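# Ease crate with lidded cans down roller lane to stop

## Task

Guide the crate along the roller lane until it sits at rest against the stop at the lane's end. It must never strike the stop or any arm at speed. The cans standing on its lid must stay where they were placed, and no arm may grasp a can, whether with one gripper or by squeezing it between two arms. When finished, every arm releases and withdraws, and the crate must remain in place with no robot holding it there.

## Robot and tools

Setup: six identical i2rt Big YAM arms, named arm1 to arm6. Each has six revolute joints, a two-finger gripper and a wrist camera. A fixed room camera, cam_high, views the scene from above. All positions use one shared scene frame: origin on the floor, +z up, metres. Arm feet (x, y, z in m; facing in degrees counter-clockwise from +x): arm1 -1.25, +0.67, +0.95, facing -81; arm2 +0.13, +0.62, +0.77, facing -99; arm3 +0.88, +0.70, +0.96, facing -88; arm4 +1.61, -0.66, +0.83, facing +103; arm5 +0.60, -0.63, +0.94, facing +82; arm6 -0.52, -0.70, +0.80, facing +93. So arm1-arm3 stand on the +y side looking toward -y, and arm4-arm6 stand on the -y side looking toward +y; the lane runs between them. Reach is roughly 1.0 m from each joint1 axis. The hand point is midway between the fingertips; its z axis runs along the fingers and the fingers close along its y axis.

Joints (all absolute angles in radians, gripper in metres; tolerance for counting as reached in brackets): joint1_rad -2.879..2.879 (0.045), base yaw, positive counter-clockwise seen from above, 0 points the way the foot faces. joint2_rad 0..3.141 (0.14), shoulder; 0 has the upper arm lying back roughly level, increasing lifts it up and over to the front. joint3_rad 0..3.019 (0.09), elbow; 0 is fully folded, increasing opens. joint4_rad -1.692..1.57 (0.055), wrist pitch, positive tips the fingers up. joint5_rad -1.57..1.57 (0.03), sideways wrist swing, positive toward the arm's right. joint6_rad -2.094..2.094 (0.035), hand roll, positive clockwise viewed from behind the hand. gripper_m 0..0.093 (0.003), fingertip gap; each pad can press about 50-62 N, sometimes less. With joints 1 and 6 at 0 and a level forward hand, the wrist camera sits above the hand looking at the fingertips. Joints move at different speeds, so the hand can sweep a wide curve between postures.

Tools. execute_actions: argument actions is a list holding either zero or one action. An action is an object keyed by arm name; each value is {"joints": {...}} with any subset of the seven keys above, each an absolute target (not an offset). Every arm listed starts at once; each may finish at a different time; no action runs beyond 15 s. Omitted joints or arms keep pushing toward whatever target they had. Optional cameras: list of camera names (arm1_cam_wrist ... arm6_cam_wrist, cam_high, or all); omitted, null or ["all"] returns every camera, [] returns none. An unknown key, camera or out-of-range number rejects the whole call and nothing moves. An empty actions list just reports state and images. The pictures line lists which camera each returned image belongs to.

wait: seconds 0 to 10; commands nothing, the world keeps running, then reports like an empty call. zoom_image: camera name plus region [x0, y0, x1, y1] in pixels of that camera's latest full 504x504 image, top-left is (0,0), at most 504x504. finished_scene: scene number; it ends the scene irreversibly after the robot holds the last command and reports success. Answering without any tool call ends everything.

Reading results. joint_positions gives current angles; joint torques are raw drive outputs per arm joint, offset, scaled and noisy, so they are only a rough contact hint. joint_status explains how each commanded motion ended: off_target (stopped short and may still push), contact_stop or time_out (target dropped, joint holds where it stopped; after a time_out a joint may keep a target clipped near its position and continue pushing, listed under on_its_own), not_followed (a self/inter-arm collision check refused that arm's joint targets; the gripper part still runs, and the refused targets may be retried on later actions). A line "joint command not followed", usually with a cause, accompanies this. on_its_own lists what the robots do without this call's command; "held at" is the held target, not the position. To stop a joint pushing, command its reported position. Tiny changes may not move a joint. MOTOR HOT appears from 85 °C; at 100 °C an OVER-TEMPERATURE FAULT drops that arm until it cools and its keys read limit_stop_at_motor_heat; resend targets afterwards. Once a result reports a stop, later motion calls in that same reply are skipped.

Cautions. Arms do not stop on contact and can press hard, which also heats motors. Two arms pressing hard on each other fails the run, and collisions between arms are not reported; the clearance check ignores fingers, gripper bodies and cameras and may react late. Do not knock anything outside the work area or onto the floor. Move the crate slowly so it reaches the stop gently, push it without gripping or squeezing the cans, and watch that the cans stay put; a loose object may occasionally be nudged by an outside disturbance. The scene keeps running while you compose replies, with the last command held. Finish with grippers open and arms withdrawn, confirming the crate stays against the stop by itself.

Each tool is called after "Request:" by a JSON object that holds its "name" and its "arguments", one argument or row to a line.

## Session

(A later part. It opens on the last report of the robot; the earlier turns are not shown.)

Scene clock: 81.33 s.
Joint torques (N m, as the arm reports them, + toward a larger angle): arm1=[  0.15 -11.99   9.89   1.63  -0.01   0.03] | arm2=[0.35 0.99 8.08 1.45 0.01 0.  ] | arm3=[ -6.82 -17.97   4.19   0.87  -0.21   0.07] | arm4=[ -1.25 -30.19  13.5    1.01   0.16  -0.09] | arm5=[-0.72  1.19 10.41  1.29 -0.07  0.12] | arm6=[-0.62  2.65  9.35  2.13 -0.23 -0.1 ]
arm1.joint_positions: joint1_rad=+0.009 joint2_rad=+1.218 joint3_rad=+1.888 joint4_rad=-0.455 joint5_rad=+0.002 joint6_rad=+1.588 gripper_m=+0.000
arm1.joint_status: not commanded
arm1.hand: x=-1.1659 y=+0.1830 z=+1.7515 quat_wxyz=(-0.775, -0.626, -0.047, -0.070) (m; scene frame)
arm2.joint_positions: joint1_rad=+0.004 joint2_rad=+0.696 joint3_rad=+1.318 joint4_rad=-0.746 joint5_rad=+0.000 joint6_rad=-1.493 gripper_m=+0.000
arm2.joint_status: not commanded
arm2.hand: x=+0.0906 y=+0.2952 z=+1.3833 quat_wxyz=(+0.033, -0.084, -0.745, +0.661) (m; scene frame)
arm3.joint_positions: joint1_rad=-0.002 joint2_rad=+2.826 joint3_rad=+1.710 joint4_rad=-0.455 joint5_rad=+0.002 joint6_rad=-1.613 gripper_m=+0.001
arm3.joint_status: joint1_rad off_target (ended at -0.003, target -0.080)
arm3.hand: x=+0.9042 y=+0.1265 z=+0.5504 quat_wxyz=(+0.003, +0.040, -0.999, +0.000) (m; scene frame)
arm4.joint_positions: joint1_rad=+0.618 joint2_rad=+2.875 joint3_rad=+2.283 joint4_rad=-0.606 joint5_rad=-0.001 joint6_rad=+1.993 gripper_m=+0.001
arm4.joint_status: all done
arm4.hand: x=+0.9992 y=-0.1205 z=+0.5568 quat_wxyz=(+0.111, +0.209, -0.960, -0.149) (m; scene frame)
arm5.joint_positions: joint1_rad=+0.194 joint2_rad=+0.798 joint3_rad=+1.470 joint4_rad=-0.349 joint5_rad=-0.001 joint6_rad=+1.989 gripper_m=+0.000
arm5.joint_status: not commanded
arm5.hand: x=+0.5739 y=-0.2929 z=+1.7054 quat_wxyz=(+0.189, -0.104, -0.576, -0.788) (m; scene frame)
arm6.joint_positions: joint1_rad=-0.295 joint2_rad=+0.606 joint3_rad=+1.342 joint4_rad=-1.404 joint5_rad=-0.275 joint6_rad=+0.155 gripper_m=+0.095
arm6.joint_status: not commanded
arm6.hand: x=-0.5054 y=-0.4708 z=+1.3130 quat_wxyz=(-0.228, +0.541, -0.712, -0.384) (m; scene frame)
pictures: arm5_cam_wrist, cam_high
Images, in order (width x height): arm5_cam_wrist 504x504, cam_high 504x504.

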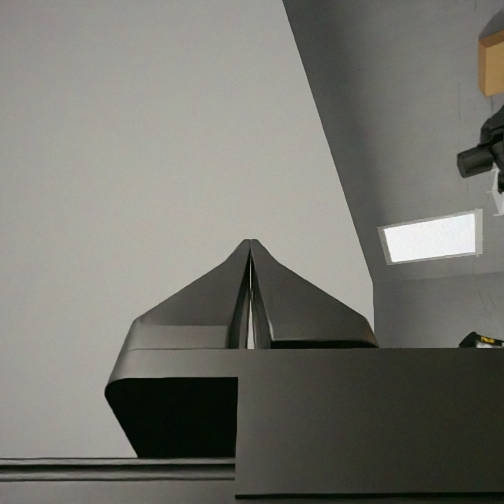

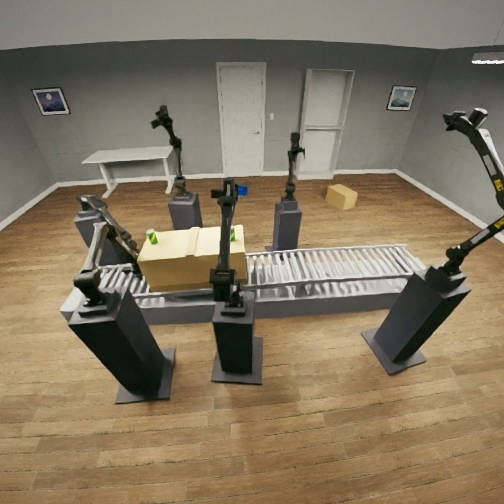

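Request:
{"name": "execute_actions", "arguments": {
  "actions": [
    {"arm3":{"joints":{"joint1_rad":0.02}},"arm4":{"joints":{"joint4_rad":-0.45}}}
  ],
  "cameras": []
}}

Request:
{"name": "execute_actions", "arguments": {
  "actions": [
    {"arm3":{"joints":{"joint1_rad":0.12}}}
  ],
  "cameras": []
}}

Request:
{"name": "execute_actions", "arguments": {
  "actions": [
    {"arm3":{"joints":{"joint1_rad":0.24}}}
  ],
  "cameras": []
}}

Request:
{"name": "execute_actions", "arguments": {
  "actions": [
    {"arm3":{"joints":{"joint1_rad":1.2}}}
  ],
  "cameras": ["cam_high"]
}}

Request:
{"name": "execute_actions", "arguments": {
  "actions": [
    {"arm3":{"joints":{"joint2_rad":1.8}},"arm4":{"joints":{"joint1_rad":0.56,"joint4_rad":-0.55}}}
  ],
  "cameras": []
}}

Request:
{"name": "execute_actions", "arguments": {
  "actions": [
    {"arm3":{"joints":{"joint2_rad":0.9}},"arm4":{"joints":{"joint1_rad":0.49,"joint4_rad":-0.65}}}
  ],
  "cameras": ["cam_high"]
}}

Scene clock: 84.43 s.
Joint torques (N m, as the arm reports them, + toward a larger angle): arm1=[  0.15 -11.92   9.88   1.63  -0.01   0.03] | arm2=[0.33 1.01 8.09 1.45 0.01 0.  ] | arm3=[ -7.08 -18.07   4.01   0.88  -0.22   0.07] | arm4=[ -1.92 -31.47  13.52   2.15   0.11  -0.1 ] | arm5=[-0.7   0.97 10.48  1.33 -0.07  0.17] | arm6=[-0.51  2.6   9.36  2.14 -0.23 -0.1 ]
arm1.joint_positions: joint1_rad=+0.009 joint2_rad=+1.218 joint3_rad=+1.888 joint4_rad=-0.455 joint5_rad=+0.002 joint6_rad=+1.588 gripper_m=+0.000
arm1.joint_status: not commanded
arm1.hand: x=-1.1659 y=+0.1830 z=+1.7515 quat_wxyz=(-0.775, -0.626, -0.047, -0.070) (m; scene frame)
arm2.joint_positions: joint1_rad=+0.004 joint2_rad=+0.696 joint3_rad=+1.318 joint4_rad=-0.746 joint5_rad=+0.000 joint6_rad=-1.493 gripper_m=+0.000
arm2.joint_status: not commanded
arm2.hand: x=+0.0906 y=+0.2952 z=+1.3833 quat_wxyz=(+0.033, -0.084, -0.745, +0.661) (m; scene frame)
arm3.joint_positions: joint1_rad=+0.101 joint2_rad=+2.826 joint3_rad=+1.713 joint4_rad=-0.455 joint5_rad=+0.002 joint6_rad=-1.613 gripper_m=+0.001
arm3.joint_status: joint1_rad off_target (ended at +0.101, target +0.020)
arm3.hand: x=+0.9632 y=+0.1300 z=+0.5507 quat_wxyz=(+0.003, +0.092, -0.996, +0.001) (m; scene frame)
arm4.joint_positions: joint1_rad=+0.618 joint2_rad=+2.875 joint3_rad=+2.283 joint4_rad=-0.474 joint5_rad=-0.001 joint6_rad=+1.993 gripper_m=+0.001
arm4.joint_status: all done
arm4.hand: x=+0.9771 y=-0.1011 z=+0.5706 quat_wxyz=(+0.149, +0.206, -0.946, -0.201) (m; scene frame)
arm5.joint_positions: joint1_rad=+0.194 joint2_rad=+0.798 joint3_rad=+1.470 joint4_rad=-0.349 joint5_rad=-0.001 joint6_rad=+1.989 gripper_m=+0.000
arm5.joint_status: not commanded
arm5.hand: x=+0.5739 y=-0.2929 z=+1.7054 quat_wxyz=(+0.189, -0.104, -0.576, -0.788) (m; scene frame)
arm6.joint_positions: joint1_rad=-0.295 joint2_rad=+0.606 joint3_rad=+1.342 joint4_rad=-1.404 joint5_rad=-0.275 joint6_rad=+0.155 gripper_m=+0.095
arm6.joint_status: not commanded
arm6.hand: x=-0.5054 y=-0.4708 z=+1.3130 quat_wxyz=(-0.228, +0.541, -0.712, -0.384) (m; scene frame)
pictures: none
No camera images: the call's "cameras" was empty. Leave "cameras" out to get every camera's image.

Scene clock: 85.73 s.
Joint torques (N m, as the arm reports them, + toward a larger angle): arm1=[  0.15 -11.9    9.88   1.65  -0.01   0.03] | arm2=[0.35 0.99 8.09 1.46 0.01 0.01] | arm3=[ -5.88 -18.09   3.76   0.91  -0.21   0.07] | arm4=[ -0.79 -30.6   13.38   2.03   0.18  -0.08] | arm5=[-0.56  0.89 10.52  0.99 -0.11  0.19] | arm6=[-0.55  2.51  9.34  2.15 -0.23 -0.11]
arm1.joint_positions: joint1_rad=+0.009 joint2_rad=+1.218 joint3_rad=+1.888 joint4_rad=-0.455 joint5_rad=+0.002 joint6_rad=+1.588 gripper_m=+0.000
arm1.joint_status: not commanded
arm1.hand: x=-1.1659 y=+0.1830 z=+1.7515 quat_wxyz=(-0.775, -0.626, -0.047, -0.070) (m; scene frame)
arm2.joint_positions: joint1_rad=+0.004 joint2_rad=+0.696 joint3_rad=+1.318 joint4_rad=-0.746 joint5_rad=+0.000 joint6_rad=-1.493 gripper_m=+0.000
arm2.joint_status: not commanded
arm2.hand: x=+0.0906 y=+0.2952 z=+1.3833 quat_wxyz=(+0.033, -0.084, -0.745, +0.661) (m; scene frame)
arm3.joint_positions: joint1_rad=+0.184 joint2_rad=+2.826 joint3_rad=+1.718 joint4_rad=-0.455 joint5_rad=+0.002 joint6_rad=-1.613 gripper_m=+0.001
arm3.joint_status: joint1_rad off_target (ended at +0.184, target +0.120)
arm3.hand: x=+1.0104 y=+0.1357 z=+0.5514 quat_wxyz=(+0.003, +0.133, -0.991, +0.003) (m; scene frame)
arm4.joint_positions: joint1_rad=+0.606 joint2_rad=+2.875 joint3_rad=+2.284 joint4_rad=-0.472 joint5_rad=-0.002 joint6_rad=+1.993 gripper_m=+0.001
arm4.joint_status: not commanded
arm4.hand: x=+0.9830 y=-0.0928 z=+0.5717 quat_wxyz=(+0.149, +0.200, -0.947, -0.203) (m; scene frame)
arm5.joint_positions: joint1_rad=+0.194 joint2_rad=+0.798 joint3_rad=+1.470 joint4_rad=-0.349 joint5_rad=-0.001 joint6_rad=+1.989 gripper_m=+0.000
arm5.joint_status: not commanded
arm5.hand: x=+0.5739 y=-0.2929 z=+1.7054 quat_wxyz=(+0.189, -0.104, -0.576, -0.788) (m; scene frame)
arm6.joint_positions: joint1_rad=-0.295 joint2_rad=+0.606 joint3_rad=+1.342 joint4_rad=-1.404 joint5_rad=-0.275 joint6_rad=+0.155 gripper_m=+0.095
arm6.joint_status: not commanded
arm6.hand: x=-0.5054 y=-0.4708 z=+1.3130 quat_wxyz=(-0.228, +0.541, -0.712, -0.384) (m; scene frame)
pictures: none
No camera images: the call's "cameras" was empty. Leave "cameras" out to get every camera's image.

Scene clock: 86.80 s.
Joint torques (N m, as the arm reports them, + toward a larger angle): arm1=[  0.17 -11.91   9.87   1.64  -0.01   0.03] | arm2=[0.37 0.99 8.1  1.47 0.01 0.  ] | arm3=[ -1.76 -18.01   3.71   0.91  -0.2    0.07] | arm4=[  0.84 -30.89  13.36   2.12   0.18  -0.06] | arm5=[-0.87  1.02 10.57  1.23 -0.09  0.12] | arm6=[-0.59  2.62  9.34  2.14 -0.24 -0.11]
arm1.joint_positions: joint1_rad=+0.009 joint2_rad=+1.218 joint3_rad=+1.888 joint4_rad=-0.455 joint5_rad=+0.002 joint6_rad=+1.588 gripper_m=+0.000
arm1.joint_status: not commanded
arm1.hand: x=-1.1659 y=+0.1830 z=+1.7515 quat_wxyz=(-0.775, -0.626, -0.047, -0.070) (m; scene frame)
arm2.joint_positions: joint1_rad=+0.004 joint2_rad=+0.696 joint3_rad=+1.318 joint4_rad=-0.746 joint5_rad=+0.000 joint6_rad=-1.493 gripper_m=+0.000
arm2.joint_status: not commanded
arm2.hand: x=+0.0906 y=+0.2952 z=+1.3833 quat_wxyz=(+0.033, -0.084, -0.745, +0.661) (m; scene frame)
arm3.joint_positions: joint1_rad=+0.246 joint2_rad=+2.826 joint3_rad=+1.718 joint4_rad=-0.455 joint5_rad=+0.002 joint6_rad=-1.613 gripper_m=+0.001
arm3.joint_status: all done
arm3.hand: x=+1.0452 y=+0.1447 z=+0.5512 quat_wxyz=(+0.002, +0.164, -0.987, +0.003) (m; scene frame)
arm4.joint_positions: joint1_rad=+0.587 joint2_rad=+2.875 joint3_rad=+2.284 joint4_rad=-0.472 joint5_rad=-0.002 joint6_rad=+1.993 gripper_m=+0.001
arm4.joint_status: not commanded
arm4.hand: x=+0.9938 y=-0.0810 z=+0.5717 quat_wxyz=(+0.147, +0.191, -0.949, -0.204) (m; scene frame)
arm5.joint_positions: joint1_rad=+0.194 joint2_rad=+0.798 joint3_rad=+1.470 joint4_rad=-0.349 joint5_rad=-0.001 joint6_rad=+1.989 gripper_m=+0.000
arm5.joint_status: not commanded
arm5.hand: x=+0.5739 y=-0.2929 z=+1.7054 quat_wxyz=(+0.189, -0.104, -0.576, -0.788) (m; scene frame)
arm6.joint_positions: joint1_rad=-0.295 joint2_rad=+0.606 joint3_rad=+1.342 joint4_rad=-1.404 joint5_rad=-0.275 joint6_rad=+0.155 gripper_m=+0.095
arm6.joint_status: not commanded
arm6.hand: x=-0.5054 y=-0.4708 z=+1.3130 quat_wxyz=(-0.228, +0.541, -0.712, -0.384) (m; scene frame)
pictures: none
No camera images: the call's "cameras" was empty. Leave "cameras" out to get every camera's image.

Scene clock: 88.53 s.
Joint torques (N m, as the arm reports them, + toward a larger angle): arm1=[  0.1  -11.97   9.87   1.62  -0.01   0.03] | arm2=[0.35 1.01 8.1  1.46 0.01 0.  ] | arm3=[ -1.26 -18.17   3.35   0.92  -0.07   0.06] | arm4=[  0.35 -30.23  13.34   1.97   0.2   -0.06] | arm5=[-0.98  0.95 10.37  1.11 -0.05  0.14] | arm6=[-0.5   2.52  9.35  2.16 -0.23 -0.11]
arm1.joint_positions: joint1_rad=+0.009 joint2_rad=+1.218 joint3_rad=+1.888 joint4_rad=-0.455 joint5_rad=+0.002 joint6_rad=+1.588 gripper_m=+0.000
arm1.joint_status: not commanded
arm1.hand: x=-1.1659 y=+0.1830 z=+1.7515 quat_wxyz=(-0.775, -0.626, -0.047, -0.070) (m; scene frame)
arm2.joint_positions: joint1_rad=+0.004 joint2_rad=+0.696 joint3_rad=+1.318 joint4_rad=-0.746 joint5_rad=+0.000 joint6_rad=-1.493 gripper_m=+0.000
arm2.joint_status: not commanded
arm2.hand: x=+0.0906 y=+0.2952 z=+1.3833 quat_wxyz=(+0.033, -0.084, -0.745, +0.661) (m; scene frame)
arm3.joint_positions: joint1_rad=+1.197 joint2_rad=+2.826 joint3_rad=+1.724 joint4_rad=-0.455 joint5_rad=-0.002 joint6_rad=-1.612 gripper_m=+0.001
arm3.joint_status: all done
arm3.hand: x=+1.4303 y=+0.5071 z=+0.5507 quat_wxyz=(-0.003, +0.597, -0.802, +0.004) (m; scene frame)
arm4.joint_positions: joint1_rad=+0.587 joint2_rad=+2.875 joint3_rad=+2.284 joint4_rad=-0.472 joint5_rad=-0.002 joint6_rad=+1.993 gripper_m=+0.001
arm4.joint_status: not commanded
arm4.hand: x=+0.9938 y=-0.0810 z=+0.5717 quat_wxyz=(+0.147, +0.191, -0.949, -0.204) (m; scene frame)
arm5.joint_positions: joint1_rad=+0.194 joint2_rad=+0.798 joint3_rad=+1.470 joint4_rad=-0.349 joint5_rad=-0.001 joint6_rad=+1.989 gripper_m=+0.000
arm5.joint_status: not commanded
arm5.hand: x=+0.5739 y=-0.2929 z=+1.7054 quat_wxyz=(+0.189, -0.104, -0.576, -0.788) (m; scene frame)
arm6.joint_positions: joint1_rad=-0.295 joint2_rad=+0.606 joint3_rad=+1.342 joint4_rad=-1.404 joint5_rad=-0.275 joint6_rad=+0.155 gripper_m=+0.095
arm6.joint_status: not commanded
arm6.hand: x=-0.5054 y=-0.4708 z=+1.3130 quat_wxyz=(-0.228, +0.541, -0.712, -0.384) (m; scene frame)
pictures: cam_high
Images, in order (width x height): cam_high 504x504.

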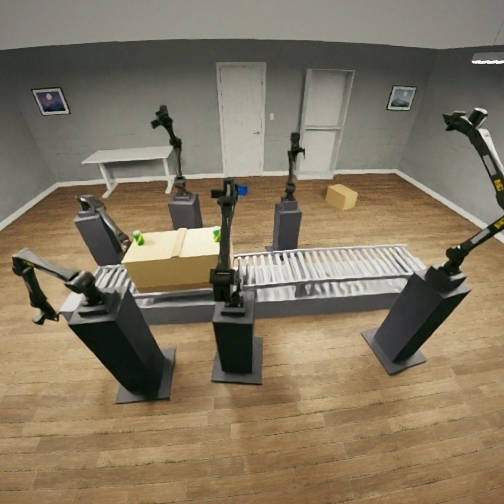

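Scene clock: 90.33 s.
Joint torques (N m, as the arm reports them, + toward a larger angle): arm1=[  0.15 -11.97   9.87   1.62  -0.01   0.03] | arm2=[0.37 0.95 8.09 1.46 0.01 0.  ] | arm3=[ -1.2  -15.12   9.26   2.7   -0.01   0.12] | arm4=[  3.31 -30.48  13.29   0.63   0.14  -0.1 ] | arm5=[-1.83  1.1  10.48  1.28 -0.15  0.13] | arm6=[-0.5   2.62  9.35  2.16 -0.24 -0.1 ]
arm1.joint_positions: joint1_rad=+0.009 joint2_rad=+1.218 joint3_rad=+1.888 joint4_rad=-0.455 joint5_rad=+0.002 joint6_rad=+1.588 gripper_m=+0.000
arm1.joint_status: not commanded
arm1.hand: x=-1.1659 y=+0.1830 z=+1.7515 quat_wxyz=(-0.775, -0.626, -0.047, -0.070) (m; scene frame)
arm2.joint_positions: joint1_rad=+0.004 joint2_rad=+0.696 joint3_rad=+1.318 joint4_rad=-0.746 joint5_rad=+0.000 joint6_rad=-1.493 gripper_m=+0.000
arm2.joint_status: not commanded
arm2.hand: x=+0.0906 y=+0.2952 z=+1.3833 quat_wxyz=(+0.033, -0.084, -0.745, +0.661) (m; scene frame)
arm3.joint_positions: joint1_rad=+1.197 joint2_rad=+1.773 joint3_rad=+1.718 joint4_rad=-0.453 joint5_rad=-0.002 joint6_rad=-1.610 gripper_m=+0.001
arm3.joint_status: all done
arm3.hand: x=+1.6051 y=+0.4477 z=+1.3008 quat_wxyz=(-0.285, +0.515, -0.692, +0.417) (m; scene frame)
arm4.joint_positions: joint1_rad=+0.494 joint2_rad=+2.875 joint3_rad=+2.284 joint4_rad=-0.543 joint5_rad=-0.002 joint6_rad=+1.993 gripper_m=+0.001
arm4.joint_status: joint1_rad off_target (ended at +0.494, target +0.560); the others done
arm4.hand: x=+1.0601 y=-0.0378 z=+0.5639 quat_wxyz=(+0.119, +0.148, -0.965, -0.182) (m; scene frame)
arm5.joint_positions: joint1_rad=+0.194 joint2_rad=+0.798 joint3_rad=+1.470 joint4_rad=-0.349 joint5_rad=-0.001 joint6_rad=+1.989 gripper_m=+0.000
arm5.joint_status: not commanded
arm5.hand: x=+0.5739 y=-0.2929 z=+1.7054 quat_wxyz=(+0.189, -0.104, -0.576, -0.788) (m; scene frame)
arm6.joint_positions: joint1_rad=-0.295 joint2_rad=+0.606 joint3_rad=+1.342 joint4_rad=-1.404 joint5_rad=-0.275 joint6_rad=+0.155 gripper_m=+0.095
arm6.joint_status: not commanded
arm6.hand: x=-0.5054 y=-0.4708 z=+1.3130 quat_wxyz=(-0.228, +0.541, -0.712, -0.384) (m; scene frame)
pictures: none
No camera images: the call's "cameras" was empty. Leave "cameras" out to get every camera's image.

Scene clock: 92.23 s.
Joint torques (N m, as the arm reports them, + toward a larger angle): arm1=[  0.17 -12.     9.89   1.62  -0.01   0.04] | arm2=[0.34 0.97 8.1  1.46 0.01 0.  ] | arm3=[-1.16 -1.78  7.45  2.51  0.07  0.12] | arm4=[  2.81 -30.67  12.93   0.37   0.18  -0.01] | arm5=[-0.58  0.72 10.61  1.15 -0.11  0.16] | arm6=[-0.58  2.58  9.33  2.15 -0.24 -0.11]
arm1.joint_positions: joint1_rad=+0.009 joint2_rad=+1.218 joint3_rad=+1.888 joint4_rad=-0.455 joint5_rad=+0.002 joint6_rad=+1.588 gripper_m=+0.000
arm1.joint_status: not commanded
arm1.hand: x=-1.1659 y=+0.1830 z=+1.7515 quat_wxyz=(-0.775, -0.626, -0.047, -0.070) (m; scene frame)
arm2.joint_positions: joint1_rad=+0.004 joint2_rad=+0.696 joint3_rad=+1.318 joint4_rad=-0.746 joint5_rad=+0.000 joint6_rad=-1.493 gripper_m=+0.000
arm2.joint_status: not commanded
arm2.hand: x=+0.0906 y=+0.2952 z=+1.3833 quat_wxyz=(+0.033, -0.084, -0.745, +0.661) (m; scene frame)
arm3.joint_positions: joint1_rad=+1.197 joint2_rad=+0.908 joint3_rad=+1.711 joint4_rad=-0.452 joint5_rad=-0.002 joint6_rad=-1.610 gripper_m=+0.001
arm3.joint_status: all done
arm3.hand: x=+1.2084 y=+0.5857 z=+1.7851 quat_wxyz=(-0.462, +0.343, -0.460, +0.676) (m; scene frame)
arm4.joint_positions: joint1_rad=+0.427 joint2_rad=+2.875 joint3_rad=+2.284 joint4_rad=-0.643 joint5_rad=-0.002 joint6_rad=+1.993 gripper_m=+0.001
arm4.joint_status: joint1_rad off_target (ended at +0.427, target +0.490); the others done
arm4.hand: x=+1.1165 y=-0.0206 z=+0.5546 quat_wxyz=(+0.087, +0.117, -0.979, -0.144) (m; scene frame)
arm5.joint_positions: joint1_rad=+0.194 joint2_rad=+0.798 joint3_rad=+1.470 joint4_rad=-0.349 joint5_rad=-0.001 joint6_rad=+1.989 gripper_m=+0.000
arm5.joint_status: not commanded
arm5.hand: x=+0.5739 y=-0.2929 z=+1.7054 quat_wxyz=(+0.189, -0.104, -0.576, -0.788) (m; scene frame)
arm6.joint_positions: joint1_rad=-0.295 joint2_rad=+0.606 joint3_rad=+1.342 joint4_rad=-1.404 joint5_rad=-0.275 joint6_rad=+0.155 gripper_m=+0.095
arm6.joint_status: not commanded
arm6.hand: x=-0.5054 y=-0.4708 z=+1.3130 quat_wxyz=(-0.228, +0.541, -0.712, -0.384) (m; scene frame)
pictures: cam_high
Images, in order (width x height): cam_high 504x504.

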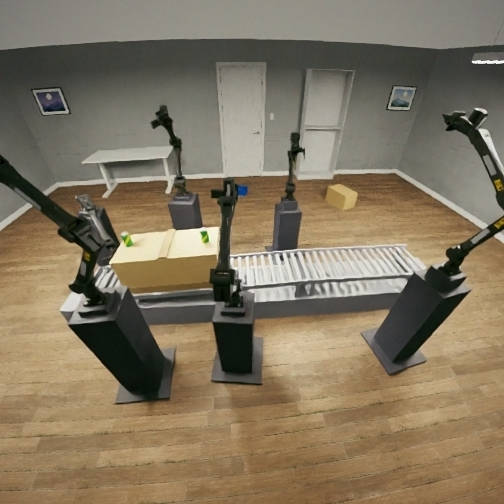

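Request:
{"name": "execute_actions", "arguments": {
  "actions": [
    {"arm4":{"joints":{"joint1_rad":0.42,"joint4_rad":-0.75}}}
  ],
  "cameras": []
}}

Request:
{"name": "execute_actions", "arguments": {
  "actions": [
    {"arm4":{"joints":{"joint1_rad":0.35,"joint4_rad":-0.85}}}
  ],
  "cameras": []
}}

Request:
{"name": "execute_actions", "arguments": {
  "actions": [
    {"arm4":{"joints":{"joint1_rad":0.27}}}
  ],
  "cameras": []
}}

Request:
{"name": "execute_actions", "arguments": {
  "actions": [
    {"arm4":{"joints":{"joint1_rad":0.19,"joint6_rad":1.8}}}
  ],
  "cameras": []
}}

Request:
{"name": "execute_actions", "arguments": {
  "actions": [
    {"arm4":{"joints":{"joint1_rad":0.12}}}
  ],
  "cameras": []
}}

Request:
{"name": "execute_actions", "arguments": {
  "actions": [
    {"arm4":{"joints":{"joint1_rad":0.06}}}
  ],
  "cameras": ["cam_high","arm4_cam_wrist"]
}}

Scene clock: 95.33 s.
Joint torques (N m, as the arm reports them, + toward a larger angle): arm1=[  0.11 -11.97   9.88   1.62  -0.01   0.03] | arm2=[0.37 0.97 8.09 1.46 0.01 0.  ] | arm3=[-1.18 -1.79  7.46  2.5   0.07  0.13] | arm4=[  3.2  -30.18  12.78   0.32   0.2   -0.04] | arm5=[-0.39  1.38 10.4   1.24 -0.14  0.15] | arm6=[-0.51  2.51  9.33  2.13 -0.23 -0.1 ]
arm1.joint_positions: joint1_rad=+0.009 joint2_rad=+1.218 joint3_rad=+1.888 joint4_rad=-0.455 joint5_rad=+0.002 joint6_rad=+1.588 gripper_m=+0.000
arm1.joint_status: not commanded
arm1.hand: x=-1.1659 y=+0.1830 z=+1.7515 quat_wxyz=(-0.775, -0.626, -0.047, -0.070) (m; scene frame)
arm2.joint_positions: joint1_rad=+0.004 joint2_rad=+0.696 joint3_rad=+1.318 joint4_rad=-0.746 joint5_rad=+0.000 joint6_rad=-1.493 gripper_m=+0.000
arm2.joint_status: not commanded
arm2.hand: x=+0.0906 y=+0.2952 z=+1.3833 quat_wxyz=(+0.033, -0.084, -0.745, +0.661) (m; scene frame)
arm3.joint_positions: joint1_rad=+1.197 joint2_rad=+0.908 joint3_rad=+1.711 joint4_rad=-0.452 joint5_rad=-0.002 joint6_rad=-1.610 gripper_m=+0.001
arm3.joint_status: not commanded
arm3.hand: x=+1.2084 y=+0.5857 z=+1.7851 quat_wxyz=(-0.462, +0.343, -0.460, +0.676) (m; scene frame)
arm4.joint_positions: joint1_rad=+0.346 joint2_rad=+2.875 joint3_rad=+2.284 joint4_rad=-0.744 joint5_rad=-0.002 joint6_rad=+1.993 gripper_m=+0.001
arm4.joint_status: joint1_rad off_target (ended at +0.346, target +0.420); the others done
arm4.hand: x=+1.1830 y=-0.0026 z=+0.5475 quat_wxyz=(+0.057, +0.077, -0.990, -0.103) (m; scene frame)
arm5.joint_positions: joint1_rad=+0.194 joint2_rad=+0.798 joint3_rad=+1.470 joint4_rad=-0.349 joint5_rad=-0.001 joint6_rad=+1.989 gripper_m=+0.000
arm5.joint_status: not commanded
arm5.hand: x=+0.5739 y=-0.2929 z=+1.7054 quat_wxyz=(+0.189, -0.104, -0.576, -0.788) (m; scene frame)
arm6.joint_positions: joint1_rad=-0.295 joint2_rad=+0.606 joint3_rad=+1.342 joint4_rad=-1.404 joint5_rad=-0.275 joint6_rad=+0.155 gripper_m=+0.095
arm6.joint_status: not commanded
arm6.hand: x=-0.5054 y=-0.4708 z=+1.3130 quat_wxyz=(-0.228, +0.541, -0.712, -0.384) (m; scene frame)
pictures: none
No camera images: the call's "cameras" was empty. Leave "cameras" out to get every camera's image.

Scene clock: 96.80 s.
Joint torques (N m, as the arm reports them, + toward a larger angle): arm1=[  0.16 -11.83   9.88   1.63  -0.02   0.03] | arm2=[0.34 1.02 8.09 1.46 0.01 0.  ] | arm3=[-1.14 -1.8   7.45  2.52  0.07  0.12] | arm4=[  3.56 -30.25  12.61   0.07   0.16  -0.04] | arm5=[-0.35  0.92 10.32  1.11 -0.12  0.17] | arm6=[-0.59  2.66  9.35  2.14 -0.24 -0.11]
arm1.joint_positions: joint1_rad=+0.009 joint2_rad=+1.218 joint3_rad=+1.888 joint4_rad=-0.455 joint5_rad=+0.002 joint6_rad=+1.588 gripper_m=+0.000
arm1.joint_status: not commanded
arm1.hand: x=-1.1659 y=+0.1830 z=+1.7515 quat_wxyz=(-0.775, -0.626, -0.047, -0.070) (m; scene frame)
arm2.joint_positions: joint1_rad=+0.004 joint2_rad=+0.696 joint3_rad=+1.318 joint4_rad=-0.746 joint5_rad=+0.000 joint6_rad=-1.493 gripper_m=+0.000
arm2.joint_status: not commanded
arm2.hand: x=+0.0906 y=+0.2952 z=+1.3833 quat_wxyz=(+0.033, -0.084, -0.745, +0.661) (m; scene frame)
arm3.joint_positions: joint1_rad=+1.197 joint2_rad=+0.908 joint3_rad=+1.711 joint4_rad=-0.452 joint5_rad=-0.002 joint6_rad=-1.610 gripper_m=+0.001
arm3.joint_status: not commanded
arm3.hand: x=+1.2084 y=+0.5857 z=+1.7851 quat_wxyz=(-0.462, +0.343, -0.460, +0.676) (m; scene frame)
arm4.joint_positions: joint1_rad=+0.277 joint2_rad=+2.875 joint3_rad=+2.285 joint4_rad=-0.845 joint5_rad=-0.002 joint6_rad=+1.993 gripper_m=+0.001
arm4.joint_status: joint1_rad off_target (ended at +0.277, target +0.350); the others done
arm4.hand: x=+1.2405 y=+0.0041 z=+0.5432 quat_wxyz=(+0.032, +0.043, -0.997, -0.060) (m; scene frame)
arm5.joint_positions: joint1_rad=+0.194 joint2_rad=+0.798 joint3_rad=+1.470 joint4_rad=-0.349 joint5_rad=-0.001 joint6_rad=+1.989 gripper_m=+0.000
arm5.joint_status: not commanded
arm5.hand: x=+0.5739 y=-0.2929 z=+1.7054 quat_wxyz=(+0.189, -0.104, -0.576, -0.788) (m; scene frame)
arm6.joint_positions: joint1_rad=-0.295 joint2_rad=+0.606 joint3_rad=+1.342 joint4_rad=-1.404 joint5_rad=-0.275 joint6_rad=+0.155 gripper_m=+0.095
arm6.joint_status: not commanded
arm6.hand: x=-0.5054 y=-0.4708 z=+1.3130 quat_wxyz=(-0.228, +0.541, -0.712, -0.384) (m; scene frame)
pictures: none
No camera images: the call's "cameras" was empty. Leave "cameras" out to get every camera's image.

Scene clock: 98.37 s.
Joint torques (N m, as the arm reports them, + toward a larger angle): arm1=[  0.23 -11.99   9.86   1.65  -0.01   0.03] | arm2=[0.35 0.99 8.1  1.45 0.01 0.  ] | arm3=[-1.22 -1.83  7.49  2.51  0.07  0.12] | arm4=[  4.53 -30.24  12.6   -0.09   0.16  -0.06] | arm5=[-0.26  0.94 10.42  1.18 -0.14  0.2 ] | arm6=[-0.45  2.53  9.36  2.16 -0.24 -0.11]
arm1.joint_positions: joint1_rad=+0.009 joint2_rad=+1.218 joint3_rad=+1.888 joint4_rad=-0.455 joint5_rad=+0.002 joint6_rad=+1.588 gripper_m=+0.000
arm1.joint_status: not commanded
arm1.hand: x=-1.1659 y=+0.1830 z=+1.7515 quat_wxyz=(-0.775, -0.626, -0.047, -0.070) (m; scene frame)
arm2.joint_positions: joint1_rad=+0.004 joint2_rad=+0.696 joint3_rad=+1.318 joint4_rad=-0.746 joint5_rad=+0.000 joint6_rad=-1.493 gripper_m=+0.000
arm2.joint_status: not commanded
arm2.hand: x=+0.0906 y=+0.2952 z=+1.3833 quat_wxyz=(+0.033, -0.084, -0.745, +0.661) (m; scene frame)
arm3.joint_positions: joint1_rad=+1.197 joint2_rad=+0.908 joint3_rad=+1.711 joint4_rad=-0.452 joint5_rad=-0.002 joint6_rad=-1.610 gripper_m=+0.001
arm3.joint_status: not commanded
arm3.hand: x=+1.2084 y=+0.5857 z=+1.7851 quat_wxyz=(-0.462, +0.343, -0.460, +0.676) (m; scene frame)
arm4.joint_positions: joint1_rad=+0.183 joint2_rad=+2.875 joint3_rad=+2.285 joint4_rad=-0.845 joint5_rad=-0.002 joint6_rad=+1.993 gripper_m=+0.001
arm4.joint_status: joint1_rad off_target (ended at +0.183, target +0.270)
arm4.hand: x=+1.3042 y=+0.0359 z=+0.5431 quat_wxyz=(+0.029, -0.004, -0.998, -0.062) (m; scene frame)
arm5.joint_positions: joint1_rad=+0.194 joint2_rad=+0.798 joint3_rad=+1.470 joint4_rad=-0.349 joint5_rad=-0.001 joint6_rad=+1.989 gripper_m=+0.000
arm5.joint_status: not commanded
arm5.hand: x=+0.5739 y=-0.2929 z=+1.7054 quat_wxyz=(+0.189, -0.104, -0.576, -0.788) (m; scene frame)
arm6.joint_positions: joint1_rad=-0.295 joint2_rad=+0.606 joint3_rad=+1.342 joint4_rad=-1.404 joint5_rad=-0.275 joint6_rad=+0.155 gripper_m=+0.095
arm6.joint_status: not commanded
arm6.hand: x=-0.5054 y=-0.4708 z=+1.3130 quat_wxyz=(-0.228, +0.541, -0.712, -0.384) (m; scene frame)
pictures: none
No camera images: the call's "cameras" was empty. Leave "cameras" out to get every camera's image.

Scene clock: 100.00 s.
Joint torques (N m, as the arm reports them, + toward a larger angle): arm1=[  0.18 -11.99   9.88   1.64  -0.01   0.03] | arm2=[0.36 0.99 8.09 1.46 0.01 0.  ] | arm3=[-1.15 -1.81  7.46  2.51  0.07  0.13] | arm4=[  3.91 -30.07  12.52   0.06   0.19  -0.17] | arm5=[-0.59  0.77 10.38  1.2  -0.1   0.15] | arm6=[-0.53  2.68  9.34  2.14 -0.24 -0.11]
arm1.joint_positions: joint1_rad=+0.009 joint2_rad=+1.218 joint3_rad=+1.888 joint4_rad=-0.455 joint5_rad=+0.002 joint6_rad=+1.588 gripper_m=+0.000
arm1.joint_status: not commanded
arm1.hand: x=-1.1659 y=+0.1830 z=+1.7515 quat_wxyz=(-0.775, -0.626, -0.047, -0.070) (m; scene frame)
arm2.joint_positions: joint1_rad=+0.004 joint2_rad=+0.696 joint3_rad=+1.318 joint4_rad=-0.746 joint5_rad=+0.000 joint6_rad=-1.493 gripper_m=+0.000
arm2.joint_status: not commanded
arm2.hand: x=+0.0906 y=+0.2952 z=+1.3833 quat_wxyz=(+0.033, -0.084, -0.745, +0.661) (m; scene frame)
arm3.joint_positions: joint1_rad=+1.197 joint2_rad=+0.908 joint3_rad=+1.711 joint4_rad=-0.452 joint5_rad=-0.002 joint6_rad=-1.610 gripper_m=+0.001
arm3.joint_status: not commanded
arm3.hand: x=+1.2084 y=+0.5857 z=+1.7851 quat_wxyz=(-0.462, +0.343, -0.460, +0.676) (m; scene frame)
arm4.joint_positions: joint1_rad=+0.105 joint2_rad=+2.875 joint3_rad=+2.285 joint4_rad=-0.845 joint5_rad=-0.002 joint6_rad=+1.808 gripper_m=+0.001
arm4.joint_status: joint1_rad off_target (ended at +0.104, target +0.190); the others done
arm4.hand: x=+1.3592 y=+0.0576 z=+0.5431 quat_wxyz=(+0.020, +0.050, -0.996, -0.065) (m; scene frame)
arm5.joint_positions: joint1_rad=+0.194 joint2_rad=+0.798 joint3_rad=+1.470 joint4_rad=-0.349 joint5_rad=-0.001 joint6_rad=+1.989 gripper_m=+0.000
arm5.joint_status: not commanded
arm5.hand: x=+0.5739 y=-0.2929 z=+1.7054 quat_wxyz=(+0.189, -0.104, -0.576, -0.788) (m; scene frame)
arm6.joint_positions: joint1_rad=-0.295 joint2_rad=+0.606 joint3_rad=+1.342 joint4_rad=-1.404 joint5_rad=-0.275 joint6_rad=+0.155 gripper_m=+0.095
arm6.joint_status: not commanded
arm6.hand: x=-0.5054 y=-0.4708 z=+1.3130 quat_wxyz=(-0.228, +0.541, -0.712, -0.384) (m; scene frame)
pictures: none
No camera images: the call's "cameras" was empty. Leave "cameras" out to get every camera's image.

Scene clock: 101.63 s.
Joint torques (N m, as the arm reports them, + toward a larger angle): arm1=[  0.13 -11.89   9.86   1.65  -0.01   0.03] | arm2=[0.36 0.99 8.09 1.45 0.01 0.  ] | arm3=[-1.13 -1.8   7.46  2.51  0.07  0.13] | arm4=[  4.23 -29.9   12.76   0.01   0.2   -0.16] | arm5=[-0.96  0.66 10.42  0.95 -0.09  0.17] | arm6=[-0.4   2.46  9.37  2.13 -0.23 -0.11]
arm1.joint_positions: joint1_rad=+0.009 joint2_rad=+1.218 joint3_rad=+1.888 joint4_rad=-0.455 joint5_rad=+0.002 joint6_rad=+1.588 gripper_m=+0.000
arm1.joint_status: not commanded
arm1.hand: x=-1.1659 y=+0.1830 z=+1.7515 quat_wxyz=(-0.775, -0.626, -0.047, -0.070) (m; scene frame)
arm2.joint_positions: joint1_rad=+0.004 joint2_rad=+0.696 joint3_rad=+1.318 joint4_rad=-0.746 joint5_rad=+0.000 joint6_rad=-1.493 gripper_m=+0.000
arm2.joint_status: not commanded
arm2.hand: x=+0.0906 y=+0.2952 z=+1.3833 quat_wxyz=(+0.033, -0.084, -0.745, +0.661) (m; scene frame)
arm3.joint_positions: joint1_rad=+1.197 joint2_rad=+0.908 joint3_rad=+1.711 joint4_rad=-0.452 joint5_rad=-0.002 joint6_rad=-1.610 gripper_m=+0.001
arm3.joint_status: not commanded
arm3.hand: x=+1.2084 y=+0.5857 z=+1.7851 quat_wxyz=(-0.462, +0.343, -0.460, +0.676) (m; scene frame)
arm4.joint_positions: joint1_rad=+0.033 joint2_rad=+2.875 joint3_rad=+2.285 joint4_rad=-0.845 joint5_rad=-0.002 joint6_rad=+1.808 gripper_m=+0.001
arm4.joint_status: joint1_rad off_target (ended at +0.033, target +0.120)
arm4.hand: x=+1.4107 y=+0.0735 z=+0.5431 quat_wxyz=(+0.018, +0.014, -0.998, -0.066) (m; scene frame)
arm5.joint_positions: joint1_rad=+0.194 joint2_rad=+0.798 joint3_rad=+1.470 joint4_rad=-0.349 joint5_rad=-0.001 joint6_rad=+1.989 gripper_m=+0.000
arm5.joint_status: not commanded
arm5.hand: x=+0.5739 y=-0.2929 z=+1.7054 quat_wxyz=(+0.189, -0.104, -0.576, -0.788) (m; scene frame)
arm6.joint_positions: joint1_rad=-0.295 joint2_rad=+0.606 joint3_rad=+1.342 joint4_rad=-1.404 joint5_rad=-0.275 joint6_rad=+0.155 gripper_m=+0.095
arm6.joint_status: not commanded
arm6.hand: x=-0.5054 y=-0.4708 z=+1.3130 quat_wxyz=(-0.228, +0.541, -0.712, -0.384) (m; scene frame)
pictures: none
No camera images: the call's "cameras" was empty. Leave "cameras" out to get every camera's image.

Scene clock: 103.27 s.
Joint torques (N m, as the arm reports them, + toward a larger angle): arm1=[  0.19 -11.98   9.84   1.64  -0.01   0.03] | arm2=[0.35 1.   8.09 1.46 0.01 0.  ] | arm3=[-1.18 -1.78  7.45  2.52  0.07  0.13] | arm4=[  4.11 -30.21  12.41   0.26   0.12  -0.16] | arm5=[-0.86  0.97 10.39  1.11 -0.07  0.13] | arm6=[-0.53  2.63  9.34  2.15 -0.24 -0.1 ]
arm1.joint_positions: joint1_rad=+0.009 joint2_rad=+1.218 joint3_rad=+1.888 joint4_rad=-0.455 joint5_rad=+0.002 joint6_rad=+1.588 gripper_m=+0.000
arm1.joint_status: not commanded
arm1.hand: x=-1.1659 y=+0.1830 z=+1.7515 quat_wxyz=(-0.775, -0.626, -0.047, -0.070) (m; scene frame)
arm2.joint_positions: joint1_rad=+0.004 joint2_rad=+0.696 joint3_rad=+1.318 joint4_rad=-0.746 joint5_rad=+0.000 joint6_rad=-1.493 gripper_m=+0.000
arm2.joint_status: not commanded
arm2.hand: x=+0.0906 y=+0.2952 z=+1.3833 quat_wxyz=(+0.033, -0.084, -0.745, +0.661) (m; scene frame)
arm3.joint_positions: joint1_rad=+1.197 joint2_rad=+0.908 joint3_rad=+1.711 joint4_rad=-0.452 joint5_rad=-0.002 joint6_rad=-1.610 gripper_m=+0.001
arm3.joint_status: not commanded
arm3.hand: x=+1.2084 y=+0.5857 z=+1.7851 quat_wxyz=(-0.462, +0.343, -0.460, +0.676) (m; scene frame)
arm4.joint_positions: joint1_rad=-0.024 joint2_rad=+2.875 joint3_rad=+2.285 joint4_rad=-0.845 joint5_rad=-0.002 joint6_rad=+1.808 gripper_m=+0.001
arm4.joint_status: joint1_rad off_target (ended at -0.024, target +0.060)
arm4.hand: x=+1.4527 y=+0.0837 z=+0.5431 quat_wxyz=(+0.016, -0.015, -0.998, -0.066) (m; scene frame)
arm5.joint_positions: joint1_rad=+0.194 joint2_rad=+0.798 joint3_rad=+1.470 joint4_rad=-0.349 joint5_rad=-0.001 joint6_rad=+1.989 gripper_m=+0.000
arm5.joint_status: not commanded
arm5.hand: x=+0.5739 y=-0.2929 z=+1.7054 quat_wxyz=(+0.189, -0.104, -0.576, -0.788) (m; scene frame)
arm6.joint_positions: joint1_rad=-0.295 joint2_rad=+0.606 joint3_rad=+1.342 joint4_rad=-1.404 joint5_rad=-0.275 joint6_rad=+0.155 gripper_m=+0.095
arm6.joint_status: not commanded
arm6.hand: x=-0.5054 y=-0.4708 z=+1.3130 quat_wxyz=(-0.228, +0.541, -0.712, -0.384) (m; scene frame)
pictures: arm4_cam_wrist, cam_high
Images, in order (width x height): arm4_cam_wrist 504x504, cam_high 504x504.

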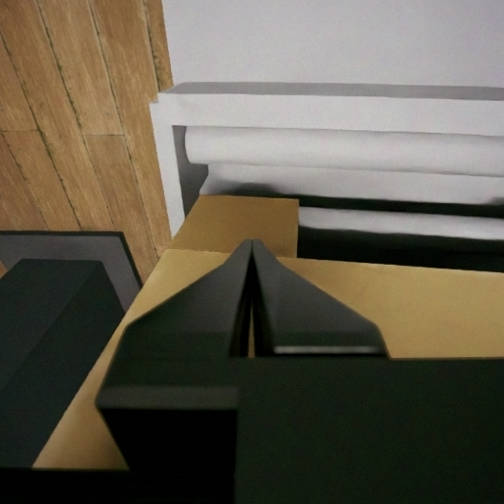

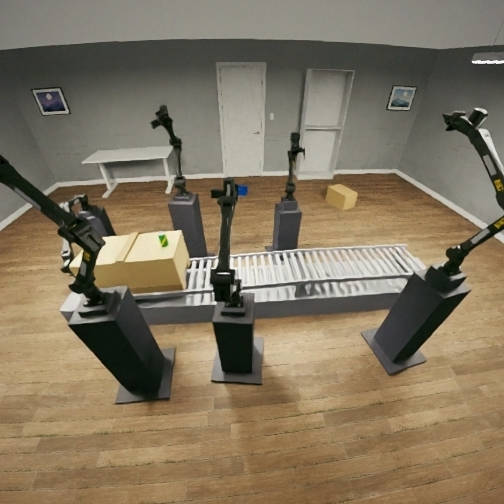

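About 9 cm left.

Request:
{"name": "execute_actions", "arguments": {
  "actions": [
    {"arm4":{"joints":{"joint1_rad":0}}}
  ],
  "cameras": []
}}

Request:
{"name": "execute_actions", "arguments": {
  "actions": [
    {"arm4":{"joints":{"joint1_rad":-0.045}}}
  ],
  "cameras": []
}}

Request:
{"name": "execute_actions", "arguments": {
  "actions": [
    {"arm4":{"joints":{"joint1_rad":-0.09}}}
  ],
  "cameras": []
}}

Request:
{"name": "execute_actions", "arguments": {
  "actions": [
    {"arm4":{"joints":{"joint1_rad":-0.14}}}
  ],
  "cameras": ["arm4_cam_wrist"]
}}

Scene clock: 106.20 s.
Joint torques (N m, as the arm reports them, + toward a larger angle): arm1=[  0.02 -11.95   9.87   1.63  -0.01   0.03] | arm2=[0.35 0.95 8.09 1.47 0.01 0.  ] | arm3=[-1.16 -1.78  7.46  2.51  0.07  0.13] | arm4=[  4.3  -30.16  12.55  -0.02   0.19  -0.17] | arm5=[-0.4   0.9  10.3   1.14 -0.11  0.14] | arm6=[-0.56  2.55  9.36  2.11 -0.23 -0.1 ]
arm1.joint_positions: joint1_rad=+0.009 joint2_rad=+1.218 joint3_rad=+1.888 joint4_rad=-0.455 joint5_rad=+0.002 joint6_rad=+1.588 gripper_m=+0.000
arm1.joint_status: not commanded
arm1.hand: x=-1.1659 y=+0.1830 z=+1.7515 quat_wxyz=(-0.775, -0.626, -0.047, -0.070) (m; scene frame)
arm2.joint_positions: joint1_rad=+0.004 joint2_rad=+0.696 joint3_rad=+1.318 joint4_rad=-0.746 joint5_rad=+0.000 joint6_rad=-1.493 gripper_m=+0.000
arm2.joint_status: not commanded
arm2.hand: x=+0.0906 y=+0.2952 z=+1.3833 quat_wxyz=(+0.033, -0.084, -0.745, +0.661) (m; scene frame)
arm3.joint_positions: joint1_rad=+1.197 joint2_rad=+0.908 joint3_rad=+1.711 joint4_rad=-0.452 joint5_rad=-0.002 joint6_rad=-1.610 gripper_m=+0.001
arm3.joint_status: not commanded
arm3.hand: x=+1.2084 y=+0.5857 z=+1.7851 quat_wxyz=(-0.462, +0.343, -0.460, +0.676) (m; scene frame)
arm4.joint_positions: joint1_rad=-0.090 joint2_rad=+2.875 joint3_rad=+2.285 joint4_rad=-0.845 joint5_rad=-0.002 joint6_rad=+1.808 gripper_m=+0.001
arm4.joint_status: joint1_rad off_target (ended at -0.091, target +0.000)
arm4.hand: x=+1.5021 y=+0.0924 z=+0.5430 quat_wxyz=(+0.014, -0.048, -0.997, -0.067) (m; scene frame)
arm5.joint_positions: joint1_rad=+0.194 joint2_rad=+0.798 joint3_rad=+1.470 joint4_rad=-0.349 joint5_rad=-0.001 joint6_rad=+1.989 gripper_m=+0.000
arm5.joint_status: not commanded
arm5.hand: x=+0.5739 y=-0.2929 z=+1.7054 quat_wxyz=(+0.189, -0.104, -0.576, -0.788) (m; scene frame)
arm6.joint_positions: joint1_rad=-0.295 joint2_rad=+0.606 joint3_rad=+1.342 joint4_rad=-1.404 joint5_rad=-0.275 joint6_rad=+0.155 gripper_m=+0.095
arm6.joint_status: not commanded
arm6.hand: x=-0.5054 y=-0.4708 z=+1.3130 quat_wxyz=(-0.228, +0.541, -0.712, -0.384) (m; scene frame)
pictures: none
No camera images: the call's "cameras" was empty. Leave "cameras" out to get every camera's image.

Scene clock: 107.87 s.
Joint torques (N m, as the arm reports them, + toward a larger angle): arm1=[  0.11 -12.     9.88   1.63  -0.01   0.04] | arm2=[0.37 0.98 8.09 1.46 0.01 0.  ] | arm3=[-1.14 -1.86  7.44  2.51  0.08  0.13] | arm4=[  2.82 -30.04  12.65   0.08   0.21  -0.21] | arm5=[-0.51  1.33 10.44  1.2  -0.13  0.14] | arm6=[-0.52  2.59  9.35  2.19 -0.24 -0.11]
arm1.joint_positions: joint1_rad=+0.009 joint2_rad=+1.218 joint3_rad=+1.888 joint4_rad=-0.455 joint5_rad=+0.002 joint6_rad=+1.588 gripper_m=+0.000
arm1.joint_status: not commanded
arm1.hand: x=-1.1659 y=+0.1830 z=+1.7515 quat_wxyz=(-0.775, -0.626, -0.047, -0.070) (m; scene frame)
arm2.joint_positions: joint1_rad=+0.004 joint2_rad=+0.696 joint3_rad=+1.318 joint4_rad=-0.746 joint5_rad=+0.000 joint6_rad=-1.493 gripper_m=+0.000
arm2.joint_status: not commanded
arm2.hand: x=+0.0906 y=+0.2952 z=+1.3833 quat_wxyz=(+0.033, -0.084, -0.745, +0.661) (m; scene frame)
arm3.joint_positions: joint1_rad=+1.197 joint2_rad=+0.908 joint3_rad=+1.711 joint4_rad=-0.452 joint5_rad=-0.002 joint6_rad=-1.610 gripper_m=+0.001
arm3.joint_status: not commanded
arm3.hand: x=+1.2084 y=+0.5857 z=+1.7851 quat_wxyz=(-0.462, +0.343, -0.460, +0.676) (m; scene frame)
arm4.joint_positions: joint1_rad=-0.108 joint2_rad=+2.875 joint3_rad=+2.285 joint4_rad=-0.845 joint5_rad=-0.002 joint6_rad=+1.808 gripper_m=+0.001
arm4.joint_status: joint1_rad time_out (moved -0.018 of +0.045)
arm4.on_its_own: joint1_rad reads -0.108 and still pushes toward -0.045 since a time_out
arm4.hand: x=+1.5155 y=+0.0942 z=+0.5430 quat_wxyz=(+0.013, -0.057, -0.996, -0.067) (m; scene frame)
arm5.joint_positions: joint1_rad=+0.194 joint2_rad=+0.798 joint3_rad=+1.470 joint4_rad=-0.349 joint5_rad=-0.001 joint6_rad=+1.989 gripper_m=+0.000
arm5.joint_status: not commanded
arm5.hand: x=+0.5739 y=-0.2929 z=+1.7054 quat_wxyz=(+0.189, -0.104, -0.576, -0.788) (m; scene frame)
arm6.joint_positions: joint1_rad=-0.295 joint2_rad=+0.606 joint3_rad=+1.342 joint4_rad=-1.404 joint5_rad=-0.275 joint6_rad=+0.155 gripper_m=+0.095
arm6.joint_status: not commanded
arm6.hand: x=-0.5054 y=-0.4708 z=+1.3130 quat_wxyz=(-0.228, +0.541, -0.712, -0.384) (m; scene frame)
pictures: none
No camera images: the call's "cameras" was empty. Leave "cameras" out to get every camera's image.

not run: a stop came earlier in this reply.

not run: a stop came earlier in this reply.

Request:
{"name": "execute_actions", "arguments": {
  "actions": [
    {"arm4":{"joints":{"joint1_rad":-0.09}}}
  ],
  "cameras": ["arm4_cam_wrist"]
}}

Request:
{"name": "execute_actions", "arguments": {
  "actions": [
    {"arm4":{"joints":{"joint1_rad":-0.14}}}
  ],
  "cameras": ["arm4_cam_wrist"]
}}

Request:
{"name": "execute_actions", "arguments": {
  "actions": [
    {"arm4":{"joints":{"joint1_rad":-0.9,"joint6_rad":1}}}
  ],
  "cameras": ["arm4_cam_wrist","cam_high"]
}}

Scene clock: 109.53 s.
Joint torques (N m, as the arm reports them, + toward a larger angle): arm1=[  0.13 -11.91   9.89   1.63   0.     0.03] | arm2=[0.39 0.97 8.09 1.46 0.01 0.  ] | arm3=[-1.14 -1.8   7.44  2.53  0.08  0.12] | arm4=[ -0.14 -30.35  12.51   0.09   0.17  -0.22] | arm5=[-0.54  1.09 10.47  1.28 -0.1   0.14] | arm6=[-0.46  2.57  9.34  2.14 -0.24 -0.1 ]
arm1.joint_positions: joint1_rad=+0.009 joint2_rad=+1.218 joint3_rad=+1.888 joint4_rad=-0.455 joint5_rad=+0.002 joint6_rad=+1.588 gripper_m=+0.000
arm1.joint_status: not commanded
arm1.hand: x=-1.1659 y=+0.1830 z=+1.7515 quat_wxyz=(-0.775, -0.626, -0.047, -0.070) (m; scene frame)
arm2.joint_positions: joint1_rad=+0.004 joint2_rad=+0.696 joint3_rad=+1.318 joint4_rad=-0.746 joint5_rad=+0.000 joint6_rad=-1.493 gripper_m=+0.000
arm2.joint_status: not commanded
arm2.hand: x=+0.0906 y=+0.2952 z=+1.3833 quat_wxyz=(+0.033, -0.084, -0.745, +0.661) (m; scene frame)
arm3.joint_positions: joint1_rad=+1.197 joint2_rad=+0.908 joint3_rad=+1.711 joint4_rad=-0.452 joint5_rad=-0.002 joint6_rad=-1.610 gripper_m=+0.001
arm3.joint_status: not commanded
arm3.hand: x=+1.2084 y=+0.5857 z=+1.7851 quat_wxyz=(-0.462, +0.343, -0.460, +0.676) (m; scene frame)
arm4.joint_positions: joint1_rad=-0.117 joint2_rad=+2.875 joint3_rad=+2.285 joint4_rad=-0.845 joint5_rad=-0.001 joint6_rad=+1.808 gripper_m=+0.001
arm4.joint_status: all done
arm4.hand: x=+1.5219 y=+0.0950 z=+0.5430 quat_wxyz=(+0.013, -0.061, -0.996, -0.067) (m; scene frame)
arm5.joint_positions: joint1_rad=+0.194 joint2_rad=+0.798 joint3_rad=+1.470 joint4_rad=-0.349 joint5_rad=-0.001 joint6_rad=+1.989 gripper_m=+0.000
arm5.joint_status: not commanded
arm5.hand: x=+0.5739 y=-0.2929 z=+1.7054 quat_wxyz=(+0.189, -0.104, -0.576, -0.788) (m; scene frame)
arm6.joint_positions: joint1_rad=-0.295 joint2_rad=+0.606 joint3_rad=+1.342 joint4_rad=-1.404 joint5_rad=-0.275 joint6_rad=+0.155 gripper_m=+0.095
arm6.joint_status: not commanded
arm6.hand: x=-0.5054 y=-0.4708 z=+1.3130 quat_wxyz=(-0.228, +0.541, -0.712, -0.384) (m; scene frame)
pictures: arm4_cam_wrist
Images, in order (width x height): arm4_cam_wrist 504x504.

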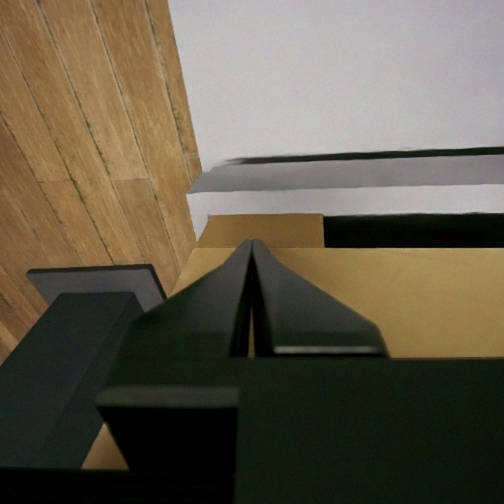

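Scene clock: 110.40 s.
Joint torques (N m, as the arm reports them, + toward a larger angle): arm1=[  0.09 -11.98   9.88   1.63  -0.01   0.04] | arm2=[0.36 0.95 8.1  1.45 0.01 0.  ] | arm3=[-1.12 -1.81  7.48  2.52  0.07  0.13] | arm4=[ -1.92 -30.28  12.65   0.07   0.16  -0.22] | arm5=[-0.73  1.27 10.45  1.25 -0.09  0.22] | arm6=[-0.53  2.65  9.37  2.13 -0.24 -0.12]
arm1.joint_positions: joint1_rad=+0.009 joint2_rad=+1.218 joint3_rad=+1.888 joint4_rad=-0.455 joint5_rad=+0.002 joint6_rad=+1.588 gripper_m=+0.000
arm1.joint_status: not commanded
arm1.hand: x=-1.1659 y=+0.1830 z=+1.7515 quat_wxyz=(-0.775, -0.626, -0.047, -0.070) (m; scene frame)
arm2.joint_positions: joint1_rad=+0.004 joint2_rad=+0.696 joint3_rad=+1.318 joint4_rad=-0.746 joint5_rad=+0.000 joint6_rad=-1.493 gripper_m=+0.000
arm2.joint_status: not commanded
arm2.hand: x=+0.0906 y=+0.2952 z=+1.3833 quat_wxyz=(+0.033, -0.084, -0.745, +0.661) (m; scene frame)
arm3.joint_positions: joint1_rad=+1.197 joint2_rad=+0.908 joint3_rad=+1.711 joint4_rad=-0.452 joint5_rad=-0.002 joint6_rad=-1.610 gripper_m=+0.001
arm3.joint_status: not commanded
arm3.hand: x=+1.2084 y=+0.5857 z=+1.7851 quat_wxyz=(-0.462, +0.343, -0.460, +0.676) (m; scene frame)
arm4.joint_positions: joint1_rad=-0.137 joint2_rad=+2.875 joint3_rad=+2.285 joint4_rad=-0.845 joint5_rad=-0.001 joint6_rad=+1.808 gripper_m=+0.001
arm4.joint_status: all done
arm4.hand: x=+1.5373 y=+0.0966 z=+0.5430 quat_wxyz=(+0.012, -0.071, -0.995, -0.067) (m; scene frame)
arm5.joint_positions: joint1_rad=+0.194 joint2_rad=+0.798 joint3_rad=+1.470 joint4_rad=-0.349 joint5_rad=-0.001 joint6_rad=+1.989 gripper_m=+0.000
arm5.joint_status: not commanded
arm5.hand: x=+0.5739 y=-0.2929 z=+1.7054 quat_wxyz=(+0.189, -0.104, -0.576, -0.788) (m; scene frame)
arm6.joint_positions: joint1_rad=-0.295 joint2_rad=+0.606 joint3_rad=+1.342 joint4_rad=-1.404 joint5_rad=-0.275 joint6_rad=+0.155 gripper_m=+0.095
arm6.joint_status: not commanded
arm6.hand: x=-0.5054 y=-0.4708 z=+1.3130 quat_wxyz=(-0.228, +0.541, -0.712, -0.384) (m; scene frame)
pictures: arm4_cam_wrist
Images, in order (width x height): arm4_cam_wrist 504x504.

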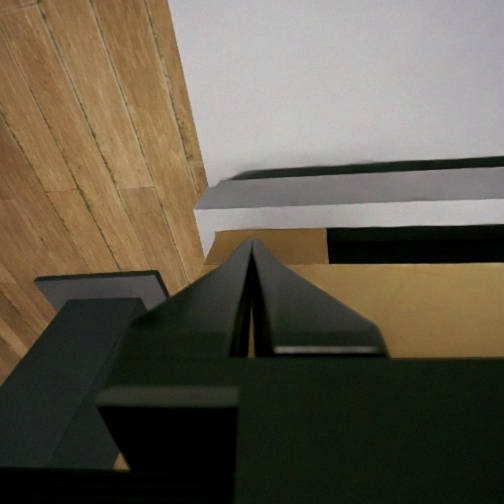

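Scene clock: 112.73 s.
Joint torques (N m, as the arm reports them, + toward a larger angle): arm1=[  0.16 -11.97   9.85   1.62  -0.01   0.03] | arm2=[0.36 1.02 8.1  1.45 0.01 0.  ] | arm3=[-1.15 -1.9   7.45  2.51  0.07  0.13] | arm4=[ -1.08 -29.97  11.09   0.08   0.1   -0.22] | arm5=[-0.72  0.88 10.3   1.36 -0.13  0.11] | arm6=[-0.48  2.56  9.34  2.14 -0.23 -0.11]
arm1.joint_positions: joint1_rad=+0.009 joint2_rad=+1.218 joint3_rad=+1.888 joint4_rad=-0.455 joint5_rad=+0.002 joint6_rad=+1.588 gripper_m=+0.000
arm1.joint_status: not commanded
arm1.hand: x=-1.1659 y=+0.1830 z=+1.7515 quat_wxyz=(-0.775, -0.626, -0.047, -0.070) (m; scene frame)
arm2.joint_positions: joint1_rad=+0.004 joint2_rad=+0.696 joint3_rad=+1.318 joint4_rad=-0.746 joint5_rad=+0.000 joint6_rad=-1.493 gripper_m=+0.000
arm2.joint_status: not commanded
arm2.hand: x=+0.0906 y=+0.2952 z=+1.3833 quat_wxyz=(+0.033, -0.084, -0.745, +0.661) (m; scene frame)
arm3.joint_positions: joint1_rad=+1.197 joint2_rad=+0.908 joint3_rad=+1.711 joint4_rad=-0.452 joint5_rad=-0.002 joint6_rad=-1.610 gripper_m=+0.001
arm3.joint_status: not commanded
arm3.hand: x=+1.2084 y=+0.5857 z=+1.7851 quat_wxyz=(-0.462, +0.343, -0.460, +0.676) (m; scene frame)
arm4.joint_positions: joint1_rad=-0.907 joint2_rad=+2.874 joint3_rad=+2.302 joint4_rad=-0.845 joint5_rad=-0.001 joint6_rad=+1.008 gripper_m=+0.001
arm4.joint_status: all done
arm4.hand: x=+2.0858 y=-0.0596 z=+0.5487 quat_wxyz=(-0.044, -0.056, -0.996, -0.063) (m; scene frame)
arm5.joint_positions: joint1_rad=+0.194 joint2_rad=+0.798 joint3_rad=+1.470 joint4_rad=-0.349 joint5_rad=-0.001 joint6_rad=+1.989 gripper_m=+0.000
arm5.joint_status: not commanded
arm5.hand: x=+0.5739 y=-0.2929 z=+1.7054 quat_wxyz=(+0.189, -0.104, -0.576, -0.788) (m; scene frame)
arm6.joint_positions: joint1_rad=-0.295 joint2_rad=+0.606 joint3_rad=+1.342 joint4_rad=-1.404 joint5_rad=-0.275 joint6_rad=+0.155 gripper_m=+0.095
arm6.joint_status: not commanded
arm6.hand: x=-0.5054 y=-0.4708 z=+1.3130 quat_wxyz=(-0.228, +0.541, -0.712, -0.384) (m; scene frame)
pictures: arm4_cam_wrist, cam_high
Images, in order (width x height): arm4_cam_wrist 504x504, cam_high 504x504.

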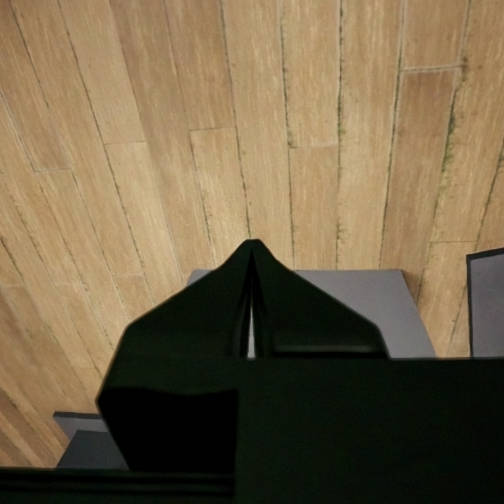

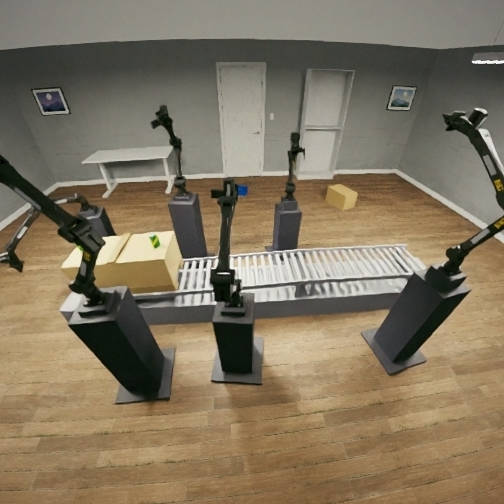

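Request:
{"name": "finished_scene", "arguments": {
  "scene": 1
}}

The scene is finished: the task was done.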